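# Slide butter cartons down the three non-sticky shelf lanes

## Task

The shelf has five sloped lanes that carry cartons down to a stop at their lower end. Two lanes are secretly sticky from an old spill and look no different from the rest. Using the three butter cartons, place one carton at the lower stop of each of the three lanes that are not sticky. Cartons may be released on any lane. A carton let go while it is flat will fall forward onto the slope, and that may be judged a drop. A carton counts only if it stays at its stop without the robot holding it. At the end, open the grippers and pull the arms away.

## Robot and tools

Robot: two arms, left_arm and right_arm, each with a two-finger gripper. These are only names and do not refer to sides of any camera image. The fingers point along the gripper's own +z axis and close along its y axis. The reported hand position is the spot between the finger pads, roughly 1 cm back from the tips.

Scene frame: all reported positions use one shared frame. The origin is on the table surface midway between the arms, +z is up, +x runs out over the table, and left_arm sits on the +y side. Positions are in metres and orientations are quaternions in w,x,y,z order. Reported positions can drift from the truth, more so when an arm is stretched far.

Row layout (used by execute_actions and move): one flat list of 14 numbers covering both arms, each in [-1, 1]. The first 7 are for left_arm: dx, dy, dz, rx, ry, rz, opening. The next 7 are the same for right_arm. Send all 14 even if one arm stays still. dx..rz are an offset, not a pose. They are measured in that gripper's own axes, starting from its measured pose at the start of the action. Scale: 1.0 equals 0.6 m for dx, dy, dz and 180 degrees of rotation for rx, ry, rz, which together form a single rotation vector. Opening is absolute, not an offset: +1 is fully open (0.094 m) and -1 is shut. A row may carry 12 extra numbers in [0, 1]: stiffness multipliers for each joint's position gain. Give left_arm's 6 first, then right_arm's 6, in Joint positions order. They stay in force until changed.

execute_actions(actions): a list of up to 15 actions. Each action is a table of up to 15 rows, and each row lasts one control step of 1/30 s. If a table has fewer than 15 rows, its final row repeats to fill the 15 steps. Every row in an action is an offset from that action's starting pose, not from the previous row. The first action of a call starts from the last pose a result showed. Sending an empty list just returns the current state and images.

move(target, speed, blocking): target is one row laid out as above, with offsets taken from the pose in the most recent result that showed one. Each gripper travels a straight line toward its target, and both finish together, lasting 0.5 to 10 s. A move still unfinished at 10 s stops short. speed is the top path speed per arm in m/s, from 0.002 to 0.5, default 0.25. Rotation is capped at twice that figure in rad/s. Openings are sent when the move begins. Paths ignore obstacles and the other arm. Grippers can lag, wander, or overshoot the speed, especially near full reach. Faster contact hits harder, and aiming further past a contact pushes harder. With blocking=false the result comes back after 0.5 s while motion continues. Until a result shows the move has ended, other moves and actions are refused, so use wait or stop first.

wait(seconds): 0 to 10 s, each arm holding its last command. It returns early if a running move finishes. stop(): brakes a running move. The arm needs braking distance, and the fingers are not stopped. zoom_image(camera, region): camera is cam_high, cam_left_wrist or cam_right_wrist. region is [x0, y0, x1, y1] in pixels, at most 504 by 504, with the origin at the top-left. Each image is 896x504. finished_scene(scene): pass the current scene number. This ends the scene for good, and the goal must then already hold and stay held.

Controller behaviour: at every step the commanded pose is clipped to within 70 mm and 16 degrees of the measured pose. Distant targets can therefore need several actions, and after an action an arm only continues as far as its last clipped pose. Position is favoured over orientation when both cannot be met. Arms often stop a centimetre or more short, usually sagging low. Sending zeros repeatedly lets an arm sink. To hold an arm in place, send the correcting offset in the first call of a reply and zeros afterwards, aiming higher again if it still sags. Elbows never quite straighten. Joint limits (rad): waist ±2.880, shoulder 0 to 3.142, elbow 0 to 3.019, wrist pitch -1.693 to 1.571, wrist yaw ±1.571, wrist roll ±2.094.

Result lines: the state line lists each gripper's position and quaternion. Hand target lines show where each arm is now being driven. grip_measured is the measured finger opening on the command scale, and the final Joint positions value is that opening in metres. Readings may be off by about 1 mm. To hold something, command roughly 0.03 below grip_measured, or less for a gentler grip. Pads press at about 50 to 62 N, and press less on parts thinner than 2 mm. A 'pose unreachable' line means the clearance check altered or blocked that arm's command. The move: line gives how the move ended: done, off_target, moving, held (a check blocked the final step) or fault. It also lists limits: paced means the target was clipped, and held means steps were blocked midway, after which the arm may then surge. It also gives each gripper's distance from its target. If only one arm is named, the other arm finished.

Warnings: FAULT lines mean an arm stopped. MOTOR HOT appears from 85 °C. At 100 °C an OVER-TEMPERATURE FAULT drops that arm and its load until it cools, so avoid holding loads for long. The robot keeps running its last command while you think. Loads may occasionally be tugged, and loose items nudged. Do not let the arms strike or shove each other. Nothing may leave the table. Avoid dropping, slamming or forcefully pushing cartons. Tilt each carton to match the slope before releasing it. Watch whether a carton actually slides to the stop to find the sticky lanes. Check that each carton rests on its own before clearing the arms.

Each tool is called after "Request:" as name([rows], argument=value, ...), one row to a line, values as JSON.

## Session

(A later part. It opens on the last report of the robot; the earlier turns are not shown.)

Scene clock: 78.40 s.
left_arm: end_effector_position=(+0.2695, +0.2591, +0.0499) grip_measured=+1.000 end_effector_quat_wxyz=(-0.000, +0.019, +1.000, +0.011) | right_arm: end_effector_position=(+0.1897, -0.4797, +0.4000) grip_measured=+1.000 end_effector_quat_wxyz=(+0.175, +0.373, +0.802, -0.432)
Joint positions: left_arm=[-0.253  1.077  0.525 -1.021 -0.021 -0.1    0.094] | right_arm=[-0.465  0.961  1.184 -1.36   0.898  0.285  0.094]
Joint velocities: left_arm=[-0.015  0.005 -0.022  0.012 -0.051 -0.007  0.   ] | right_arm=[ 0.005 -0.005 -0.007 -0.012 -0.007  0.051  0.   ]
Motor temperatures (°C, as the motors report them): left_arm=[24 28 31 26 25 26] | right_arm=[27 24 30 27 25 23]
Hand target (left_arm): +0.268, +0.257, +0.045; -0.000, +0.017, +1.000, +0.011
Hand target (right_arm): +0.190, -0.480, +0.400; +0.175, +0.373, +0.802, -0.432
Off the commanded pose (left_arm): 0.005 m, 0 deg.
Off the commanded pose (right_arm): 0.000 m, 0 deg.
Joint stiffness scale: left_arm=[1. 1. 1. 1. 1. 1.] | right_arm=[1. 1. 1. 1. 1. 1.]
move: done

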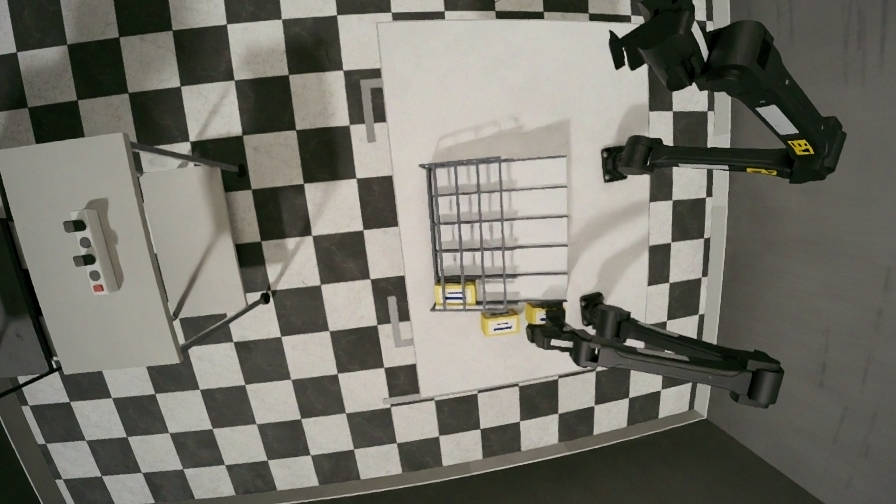

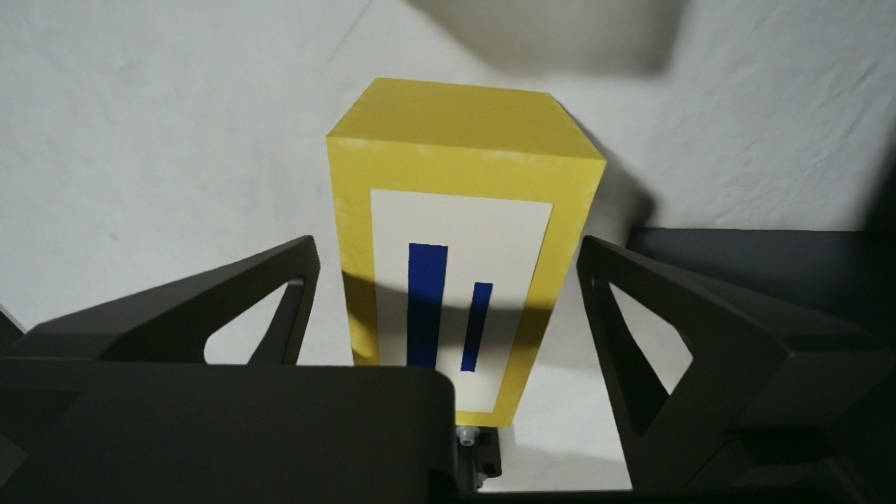

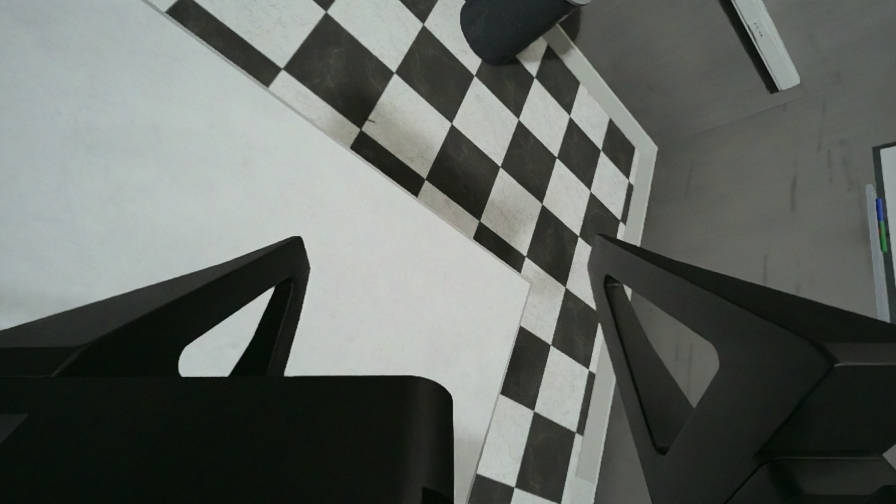

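Request:
move(target=[0,-0.005,0.012,0,0,0,1,0,0,0,0,0,0,1], speed=0.03)

Request:
move(target=[0,0,0,0,0,0,0.3,0,0,0,0,0,0,1])

Request:
move(target=[0,0,-0.36,0,0,0,0.3,0,0,0,0,0,0,1], speed=0.15)

Request:
move(target=[-0.12,-0.37,-0.02,0,0.04,0,0.3,0,0,0,0,0,0,1], speed=0.15)

Scene clock: 83.03 s.
left_arm: end_effector_position=(+0.2713, +0.2586, +0.0491) grip_measured=+1.000 end_effector_quat_wxyz=(+0.002, +0.019, +1.000, +0.011) | right_arm: end_effector_position=(+0.1897, -0.4797, +0.4000) grip_measured=+1.000 end_effector_quat_wxyz=(+0.175, +0.373, +0.802, -0.432)
Joint positions: left_arm=[-0.253  1.081  0.525 -1.012 -0.021 -0.101  0.094] | right_arm=[-0.465  0.961  1.184 -1.36   0.898  0.285  0.094]
Joint velocities: left_arm=[ 0.005  0.005 -0.002  0.002 -0.051 -0.022  0.   ] | right_arm=[-0.005 -0.005 -0.002 -0.002  0.095  0.022  0.   ]
Motor temperatures (°C, as the motors report them): left_arm=[24 28 30 26 25 26] | right_arm=[27 24 30 27 25 23]
Hand target (left_arm): +0.269, +0.256, +0.043; -0.000, +0.019, +1.000, +0.011
Hand target (right_arm): +0.190, -0.480, +0.400; +0.175, +0.373, +0.802, -0.432
Off the commanded pose (left_arm): 0.007 m, 0 deg.
Off the commanded pose (right_arm): 0.000 m, 0 deg.
Joint stiffness scale: left_arm=[1. 1. 1. 1. 1. 1.] | right_arm=[1. 1. 1. 1. 1. 1.]
move: done

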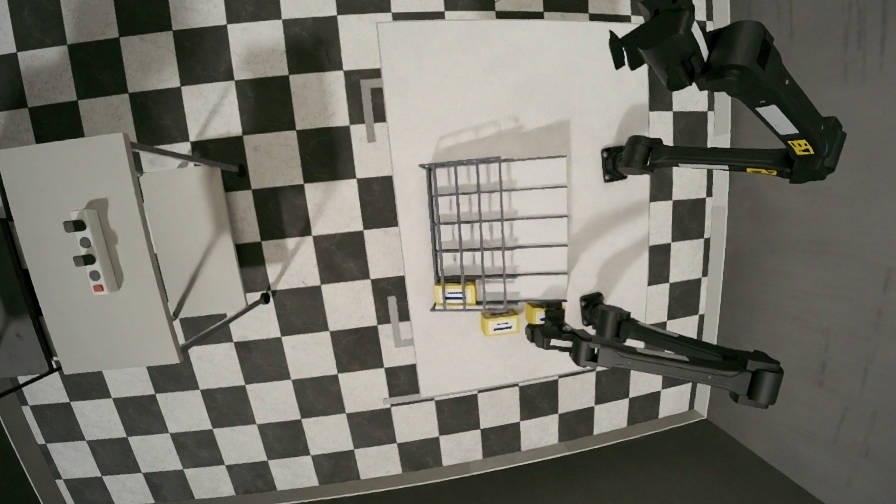

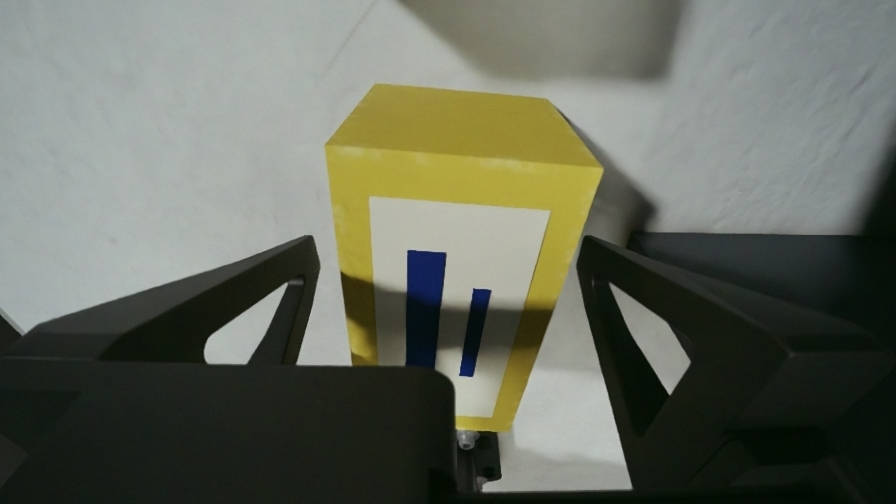

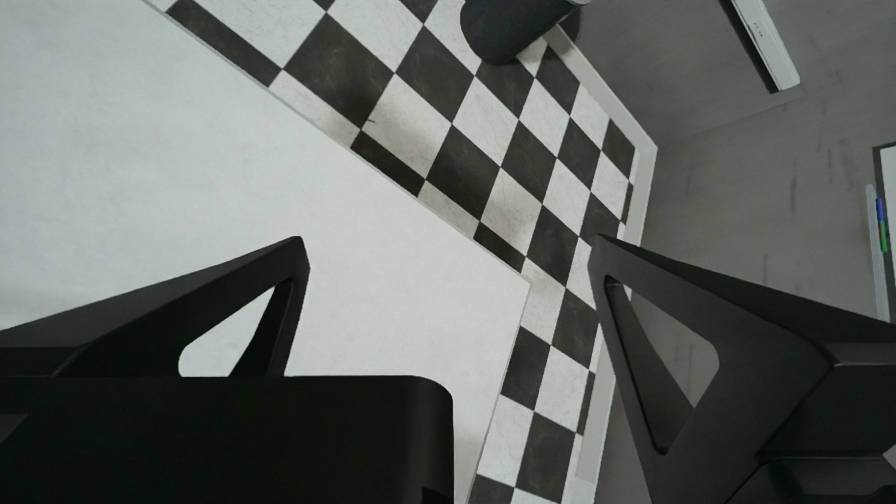

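Scene clock: 83.53 s.
left_arm: end_effector_position=(+0.2713, +0.2585, +0.0490) grip_measured=+0.336 end_effector_quat_wxyz=(+0.002, +0.019, +1.000, +0.010) | right_arm: end_effector_position=(+0.1897, -0.4797, +0.4000) grip_measured=+1.000 end_effector_quat_wxyz=(+0.175, +0.373, +0.802, -0.432)
Joint positions: left_arm=[-0.253  1.081  0.525 -1.012 -0.021 -0.101  0.063] | right_arm=[-0.465  0.961  1.184 -1.36   0.898  0.285  0.094]
Joint velocities: left_arm=[-0.015  0.005 -0.007  0.002  0.081 -0.007  0.   ] | right_arm=[-0.005  0.005  0.002  0.002 -0.022  0.037  0.   ]
Motor temperatures (°C, as the motors report them): left_arm=[24 27 30 26 25 26] | right_arm=[27 24 30 27 25 23]
Hand target (left_arm): +0.271, +0.259, +0.049; +0.002, +0.019, +1.000, +0.011
Hand target (right_arm): +0.190, -0.480, +0.400; +0.175, +0.373, +0.802, -0.432
Off the commanded pose (left_arm): 0.000 m, 0 deg.
Off the commanded pose (right_arm): 0.000 m, 0 deg.
Joint stiffness scale: left_arm=[1. 1. 1. 1. 1. 1.] | right_arm=[1. 1. 1. 1. 1. 1.]
move: done

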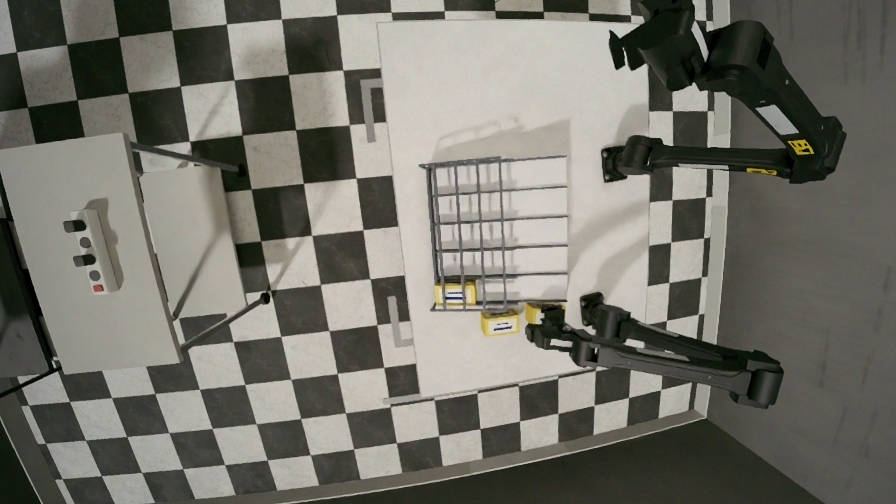

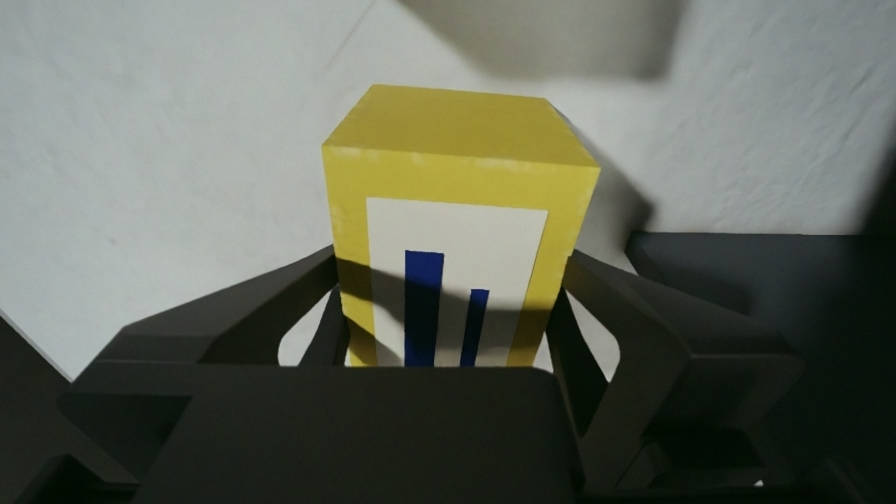

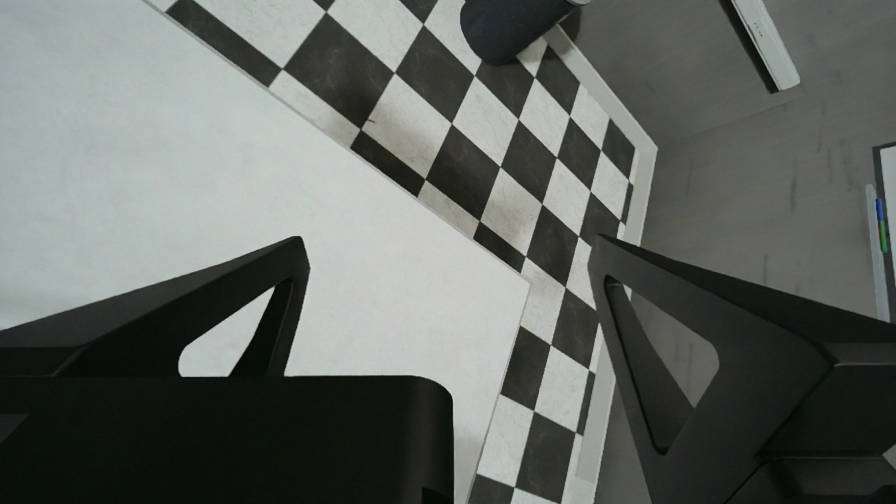

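Scene clock: 85.37 s.
left_arm: end_effector_position=(+0.2622, +0.2592, +0.2376) grip_measured=+0.336 end_effector_quat_wxyz=(-0.025, +0.021, +0.999, +0.013) | right_arm: end_effector_position=(+0.1897, -0.4797, +0.4000) grip_measured=+1.000 end_effector_quat_wxyz=(+0.175, +0.373, +0.802, -0.432)
Joint positions: left_arm=[-0.256  0.932  0.953 -1.644 -0.021 -0.101  0.063] | right_arm=[-0.465  0.961  1.184 -1.36   0.898  0.285  0.094]
Joint velocities: left_arm=[ 0.005  0.005  0.007 -0.007 -0.022  0.007  0.   ] | right_arm=[ 0.005 -0.005 -0.007  0.002  0.022  0.037  0.   ]
Motor temperatures (°C, as the motors report them): left_arm=[24 27 31 26 25 26] | right_arm=[27 24 30 27 25 23]
Hand target (left_arm): +0.271, +0.255, +0.265; +0.002, +0.020, +1.000, +0.010
Hand target (right_arm): +0.190, -0.480, +0.400; +0.175, +0.373, +0.802, -0.432
Off the commanded pose (left_arm): 0.029 m, 3 deg.
Off the commanded pose (right_arm): 0.000 m, 0 deg.
Joint stiffness scale: left_arm=[1. 1. 1. 1. 1. 1.] | right_arm=[1. 1. 1. 1. 1. 1.]
move: off_target (left_arm)

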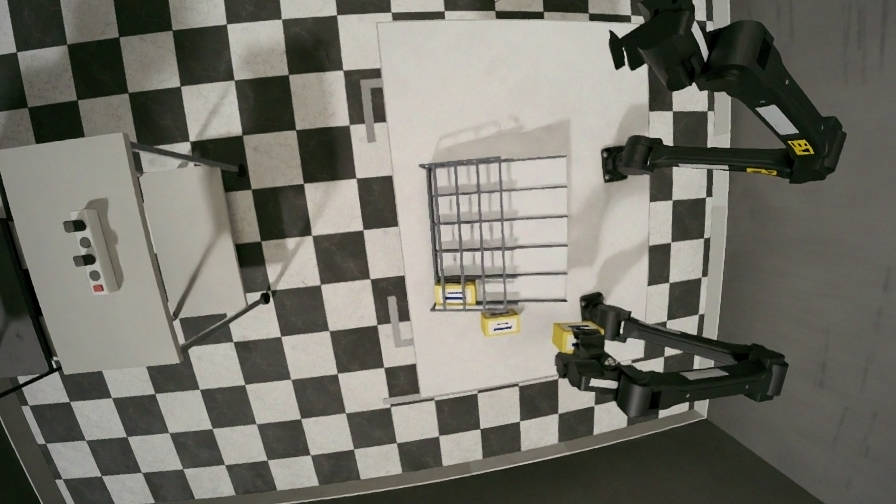

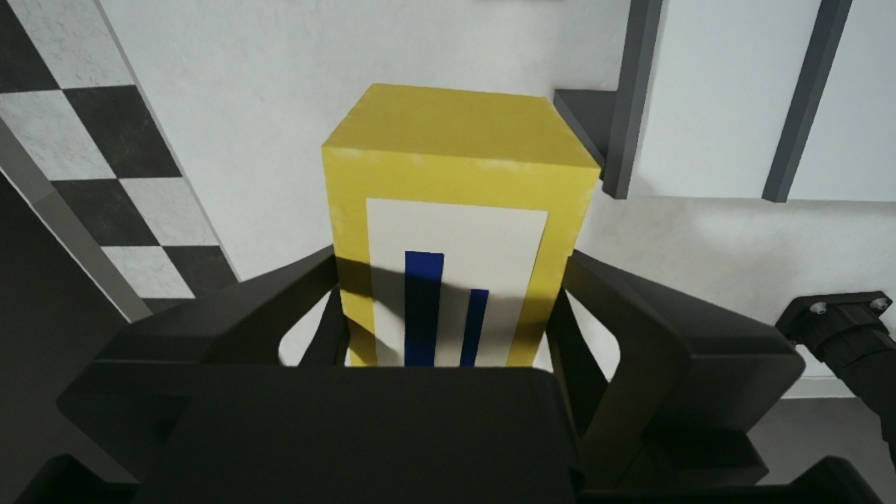

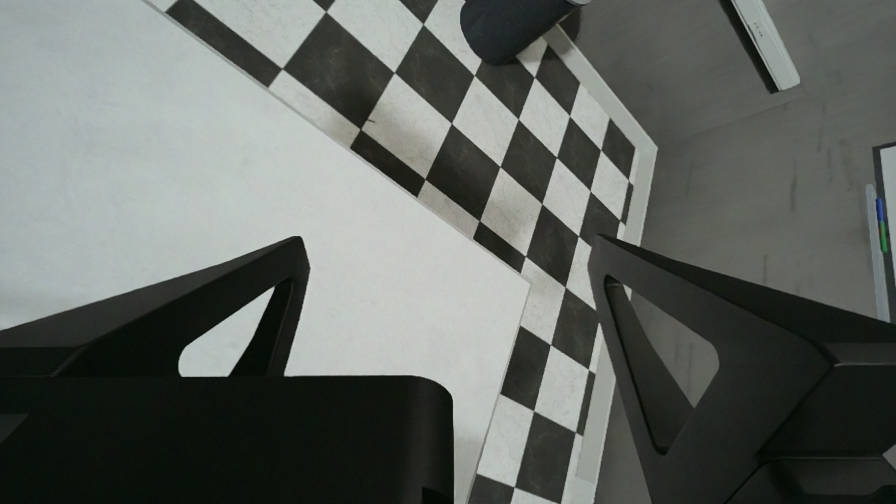

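Scene clock: 87.33 s.
left_arm: end_effector_position=(+0.3111, +0.0457, +0.2134) grip_measured=+0.336 end_effector_quat_wxyz=(-0.114, +0.026, +0.993, +0.034) | right_arm: end_effector_position=(+0.1897, -0.4797, +0.4000) grip_measured=+1.000 end_effector_quat_wxyz=(+0.175, +0.373, +0.802, -0.432)
Joint positions: left_arm=[-0.807  1.432  1.267 -1.629  0.087 -0.632  0.063] | right_arm=[-0.465  0.961  1.184 -1.36   0.898  0.285  0.094]
Joint velocities: left_arm=[-0.005 -0.005  0.002  0.007  0.081 -0.022 -0.   ] | right_arm=[-0.005 -0.005 -0.002 -0.012  0.007  0.022  0.   ]
Motor temperatures (°C, as the motors report them): left_arm=[24 27 32 26 25 26] | right_arm=[27 24 30 27 25 23]
Hand target (left_arm): +0.324, +0.032, +0.238; -0.087, +0.021, +0.996, +0.012
Hand target (right_arm): +0.190, -0.480, +0.400; +0.175, +0.373, +0.802, -0.432
Off the commanded pose (left_arm): 0.032 m, 4 deg.
Off the commanded pose (right_arm): 0.000 m, 0 deg.
Joint stiffness scale: left_arm=[1. 1. 1. 1. 1. 1.] | right_arm=[1. 1. 1. 1. 1. 1.]
move: off_target (left_arm)

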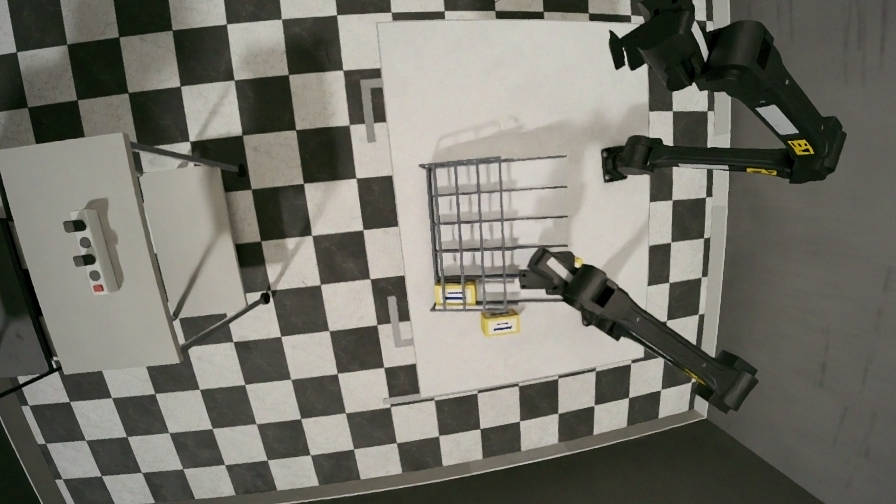

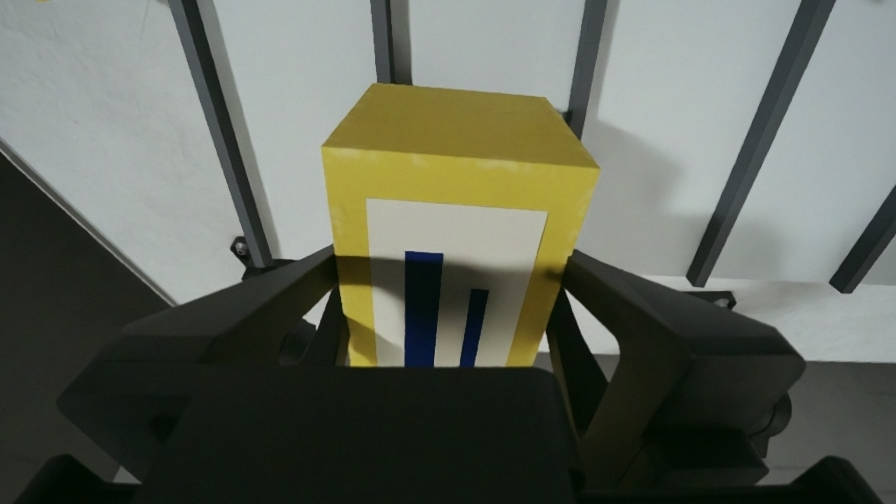

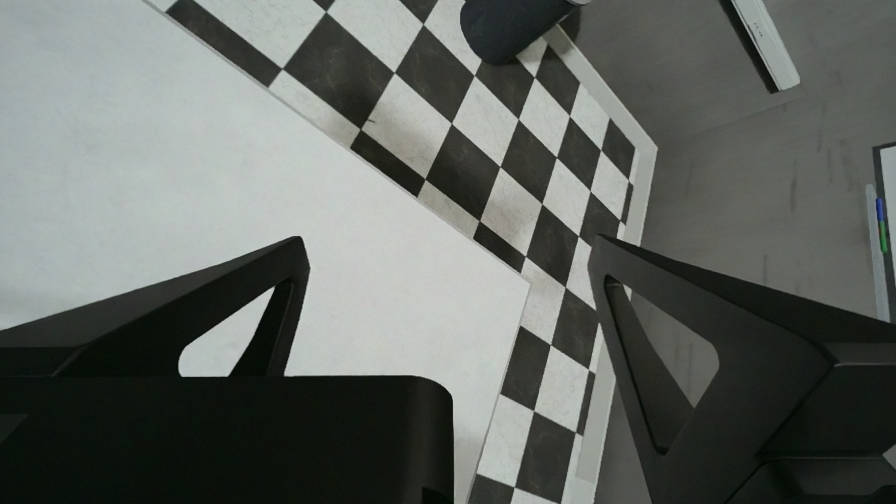

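Request:
move(target=[-0.06,-0.035,-0.03,0.015,0,0,0.3,0,0,0,0,0,0,1], speed=0.05)

Request:
move(target=[0,0,0.06,0,0,0,0.3,0,0,0,0,0,0,1], speed=0.03)

Scene clock: 91.90 s.
left_arm: end_effector_position=(+0.3304, +0.0331, +0.1994) grip_measured=+0.336 end_effector_quat_wxyz=(-0.137, +0.018, +0.990, +0.034) | right_arm: end_effector_position=(+0.1897, -0.4797, +0.4000) grip_measured=+1.000 end_effector_quat_wxyz=(+0.175, +0.373, +0.802, -0.432)
Joint positions: left_arm=[-0.789  1.52   1.319 -1.629  0.113 -0.624  0.063] | right_arm=[-0.465  0.961  1.184 -1.36   0.898  0.285  0.094]
Joint velocities: left_arm=[-0.015 -0.005 -0.007 -0.007 -0.022  0.037 -0.001] | right_arm=[-0.005 -0.015 -0.002 -0.007 -0.051  0.022  0.   ]
Motor temperatures (°C, as the motors report them): left_arm=[24 28 33 26 25 26] | right_arm=[27 24 30 27 25 23]
Hand target (left_arm): +0.348, +0.023, +0.221; -0.114, +0.023, +0.993, +0.011
Hand target (right_arm): +0.190, -0.480, +0.400; +0.175, +0.373, +0.802, -0.432
Off the commanded pose (left_arm): 0.031 m, 4 deg.
Off the commanded pose (right_arm): 0.000 m, 0 deg.
Joint stiffness scale: left_arm=[1. 1. 1. 1. 1. 1.] | right_arm=[1. 1. 1. 1. 1. 1.]
move: off_target (left_arm)

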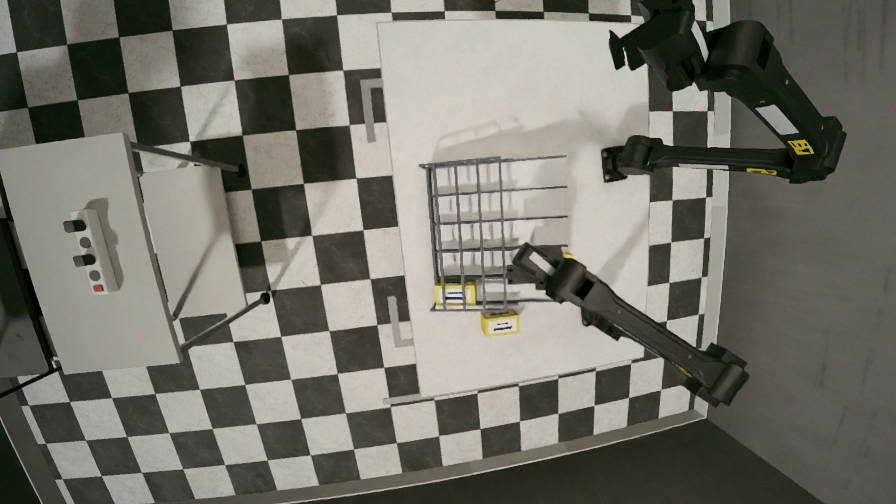

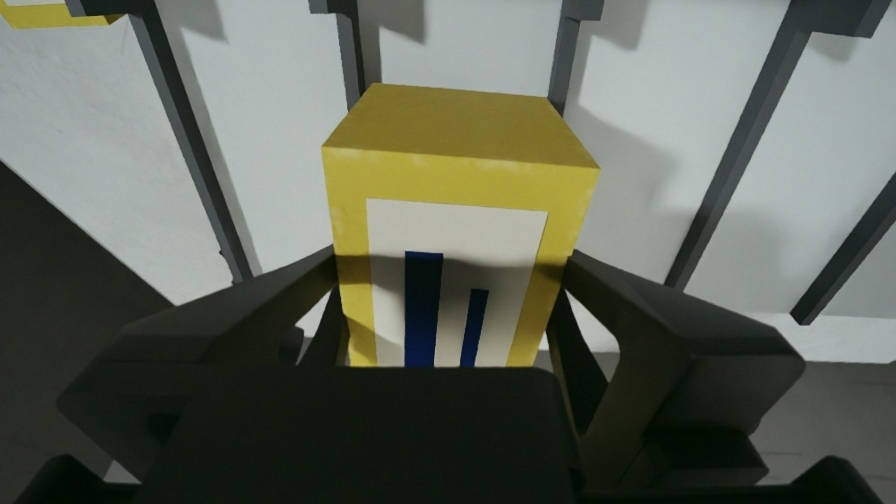

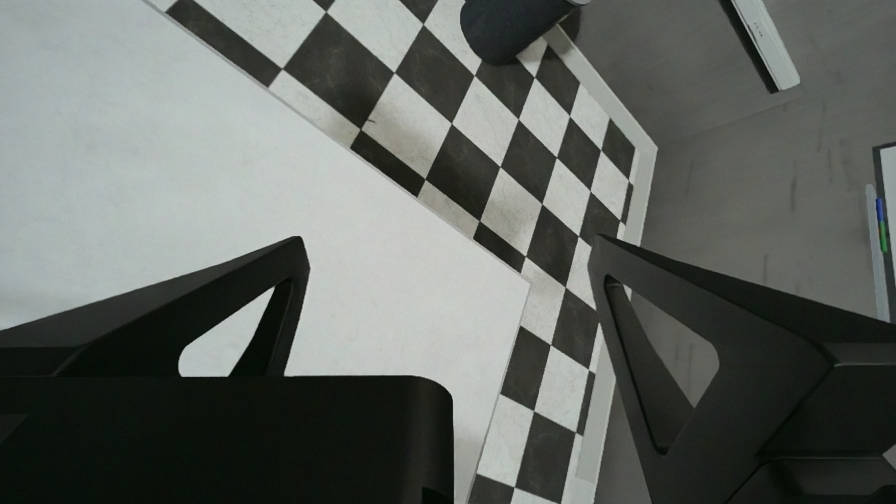

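Scene clock: 93.33 s.
left_arm: end_effector_position=(+0.3252, +0.0376, +0.1745) grip_measured=+0.336 end_effector_quat_wxyz=(-0.134, +0.018, +0.990, +0.032) | right_arm: end_effector_position=(+0.1897, -0.4797, +0.4000) grip_measured=+1.000 end_effector_quat_wxyz=(+0.175, +0.373, +0.802, -0.432)
Joint positions: left_arm=[-0.789  1.514  1.246 -1.557  0.111 -0.624  0.063] | right_arm=[-0.465  0.961  1.184 -1.36   0.898  0.285  0.094]
Joint velocities: left_arm=[-0.015 -0.015  0.002 -0.002 -0.051 -0.037  0.   ] | right_arm=[ 0.005  0.005  0.002  0.007  0.051 -0.037  0.   ]
Motor temperatures (°C, as the motors report them): left_arm=[24 28 32 26 25 26] | right_arm=[27 24 30 27 25 23]
Hand target (left_arm): +0.320, +0.036, +0.165; -0.137, +0.018, +0.990, +0.033
Hand target (right_arm): +0.190, -0.480, +0.400; +0.175, +0.373, +0.802, -0.432
Off the commanded pose (left_arm): 0.011 m, 0 deg.
Off the commanded pose (right_arm): 0.000 m, 0 deg.
Joint stiffness scale: left_arm=[1. 1. 1. 1. 1. 1.] | right_arm=[1. 1. 1. 1. 1. 1.]
move: off_target (left_arm)

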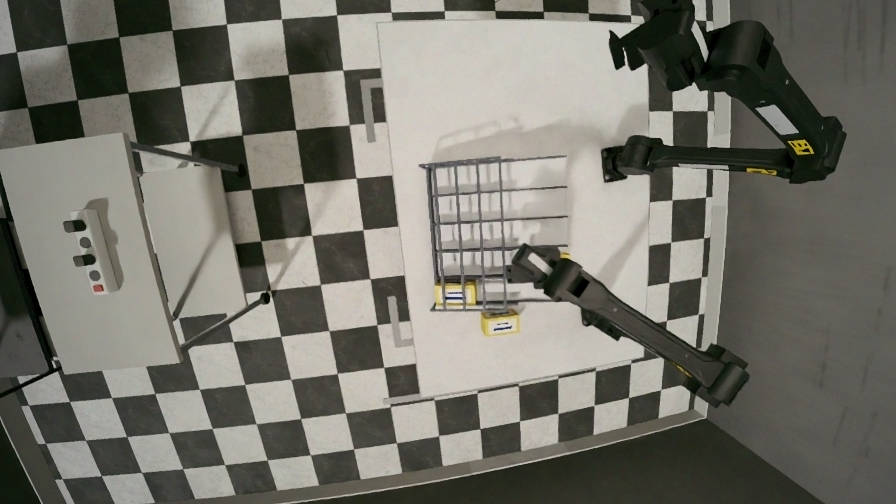

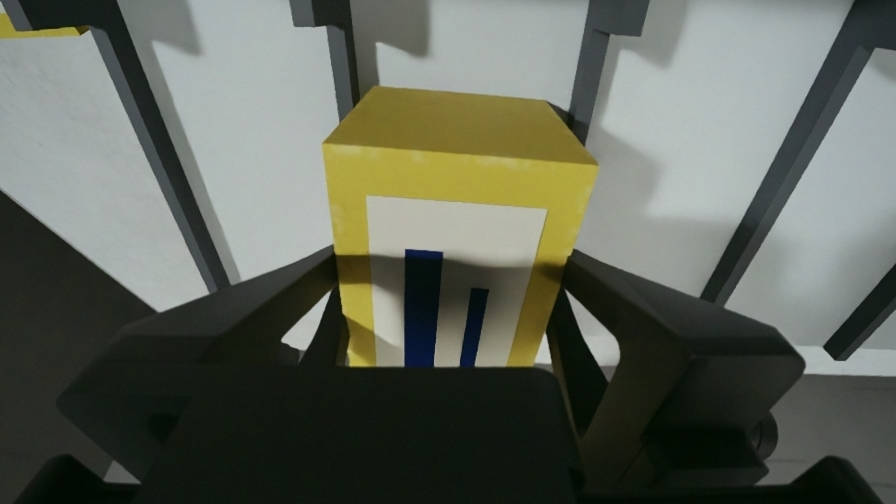

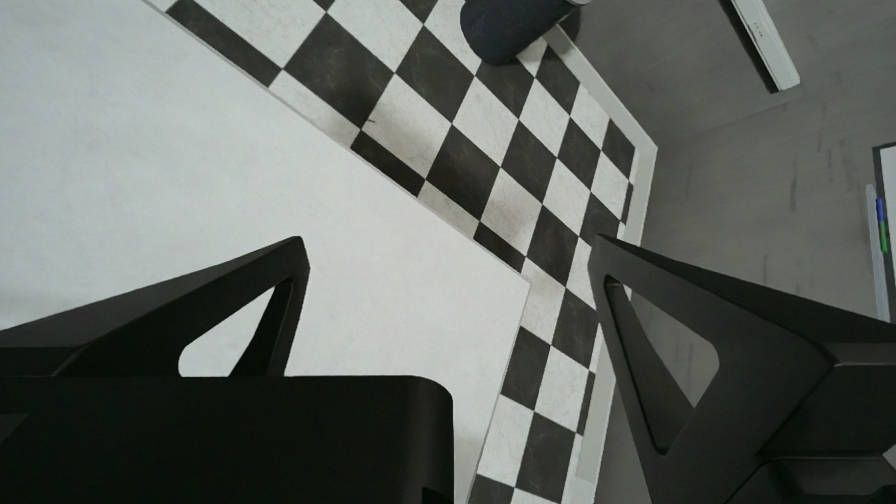

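Request:
move(target=[0,0,0,0,0,0,0.7,0,0,0,0,0,0,1])

Request:
wait(seconds=1)

Scene clock: 95.47 s.
left_arm: end_effector_position=(+0.3254, +0.0378, +0.1747) grip_measured=+0.697 end_effector_quat_wxyz=(-0.133, +0.018, +0.990, +0.033) | right_arm: end_effector_position=(+0.1897, -0.4797, +0.4000) grip_measured=+1.000 end_effector_quat_wxyz=(+0.175, +0.373, +0.802, -0.432)
Joint positions: left_arm=[-0.789  1.513  1.246 -1.557  0.11  -0.624  0.08 ] | right_arm=[-0.465  0.961  1.184 -1.36   0.898  0.285  0.094]
Joint velocities: left_arm=[-0.005 -0.005 -0.017 -0.007 -0.037  0.007 -0.001] | right_arm=[ 0.005  0.005 -0.002 -0.012 -0.022 -0.022  0.   ]
Motor temperatures (°C, as the motors report them): left_arm=[24 28 32 26 25 26] | right_arm=[27 24 30 27 25 23]
Hand target (left_arm): +0.325, +0.038, +0.175; -0.134, +0.018, +0.990, +0.032
Hand target (right_arm): +0.190, -0.480, +0.400; +0.175, +0.373, +0.802, -0.432
Off the commanded pose (left_arm): 0.000 m, 0 deg.
Off the commanded pose (right_arm): 0.000 m, 0 deg.
Joint stiffness scale: left_arm=[1. 1. 1. 1. 1. 1.] | right_arm=[1. 1. 1. 1. 1. 1.]
move: done

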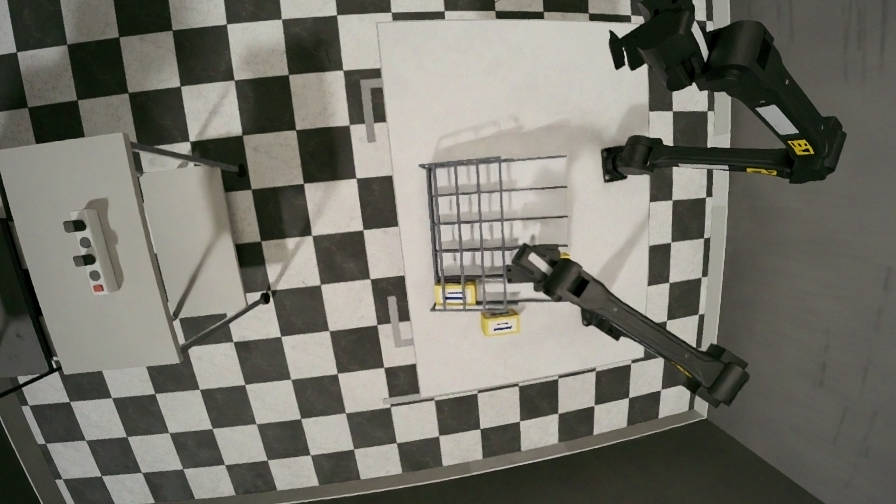

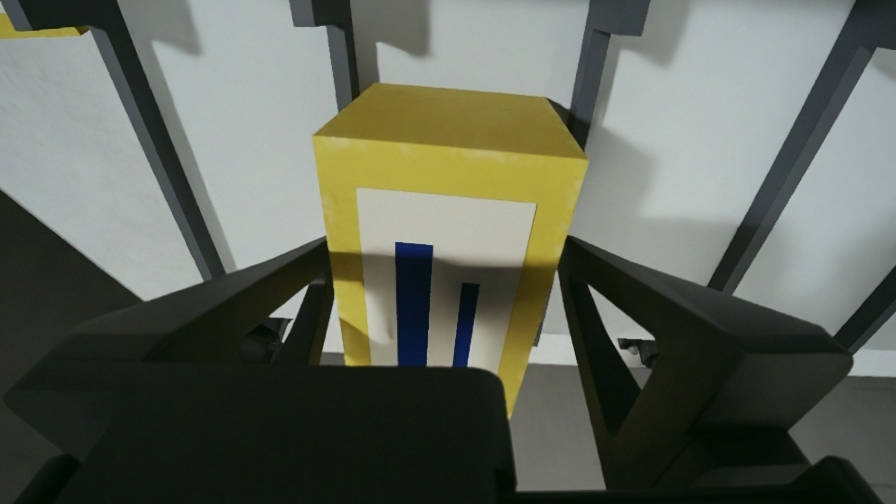

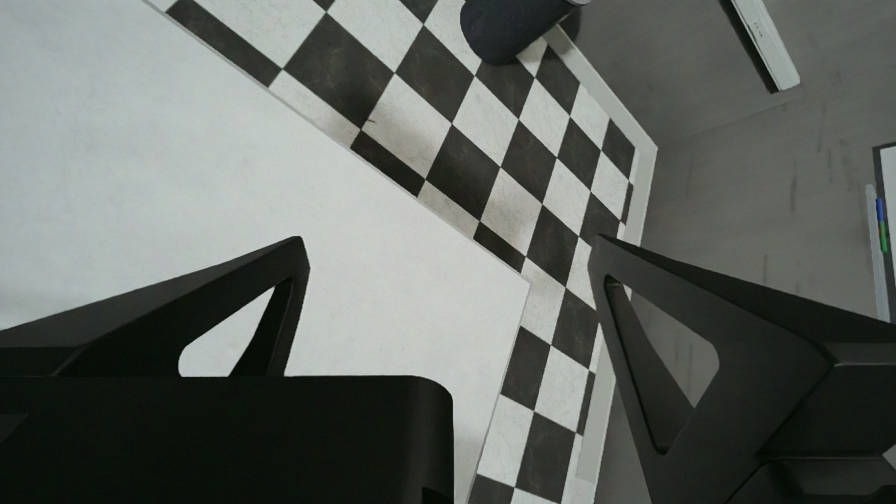

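Scene clock: 96.47 s.
left_arm: end_effector_position=(+0.3254, +0.0378, +0.1747) grip_measured=+0.697 end_effector_quat_wxyz=(-0.133, +0.018, +0.990, +0.033) | right_arm: end_effector_position=(+0.1897, -0.4797, +0.4000) grip_measured=+1.000 end_effector_quat_wxyz=(+0.175, +0.373, +0.802, -0.432)
Joint positions: left_arm=[-0.789  1.513  1.246 -1.557  0.11  -0.624  0.08 ] | right_arm=[-0.465  0.961  1.184 -1.36   0.898  0.285  0.094]
Joint velocities: left_arm=[-0.024 -0.005 -0.012 -0.002  0.022 -0.051 -0.   ] | right_arm=[-0.015 -0.015  0.002 -0.002  0.037 -0.007  0.   ]
Motor temperatures (°C, as the motors report them): left_arm=[24 28 32 26 25 26] | right_arm=[27 24 30 27 25 23]
Hand target (left_arm): +0.325, +0.038, +0.175; -0.134, +0.018, +0.990, +0.032
Hand target (right_arm): +0.190, -0.480, +0.400; +0.175, +0.373, +0.802, -0.432
Off the commanded pose (left_arm): 0.000 m, 0 deg.
Off the commanded pose (right_arm): 0.000 m, 0 deg.
Joint stiffness scale: left_arm=[1. 1. 1. 1. 1. 1.] | right_arm=[1. 1. 1. 1. 1. 1.]
wait: 1.00 s; at rest by 0.17 s

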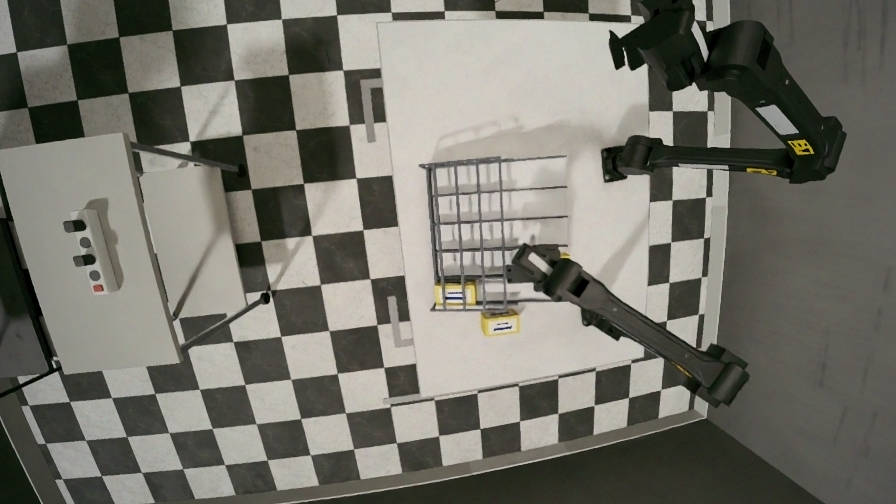

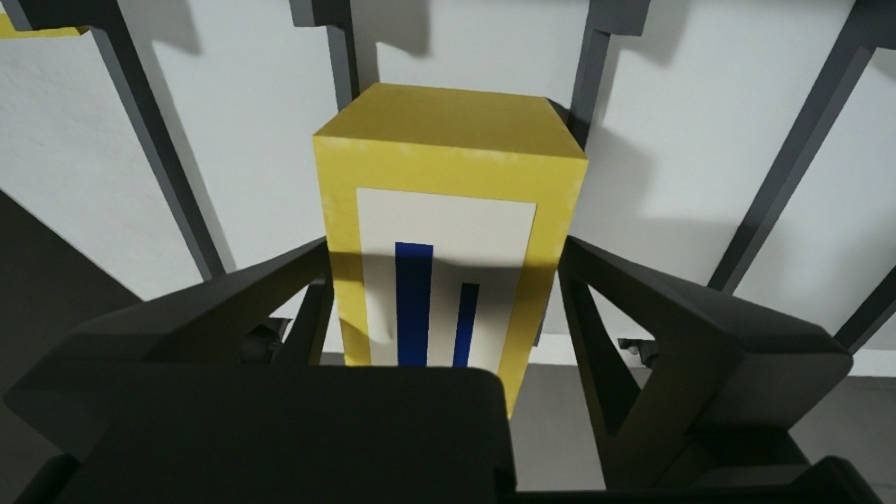

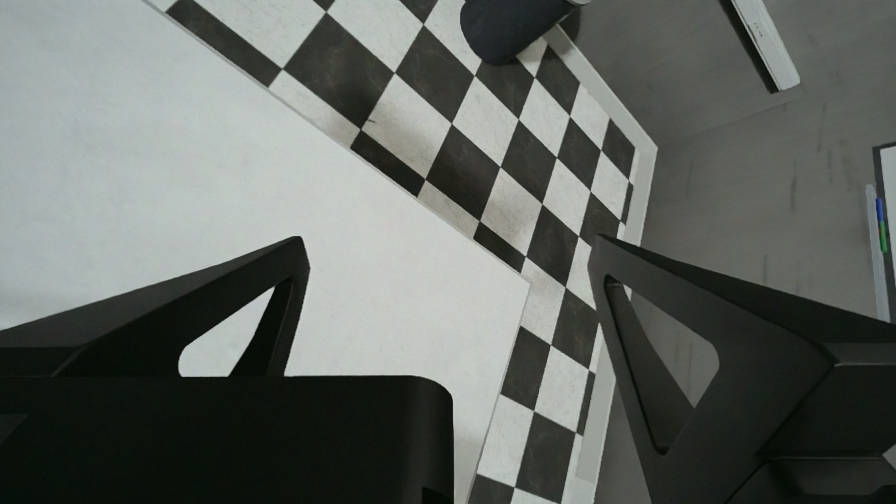

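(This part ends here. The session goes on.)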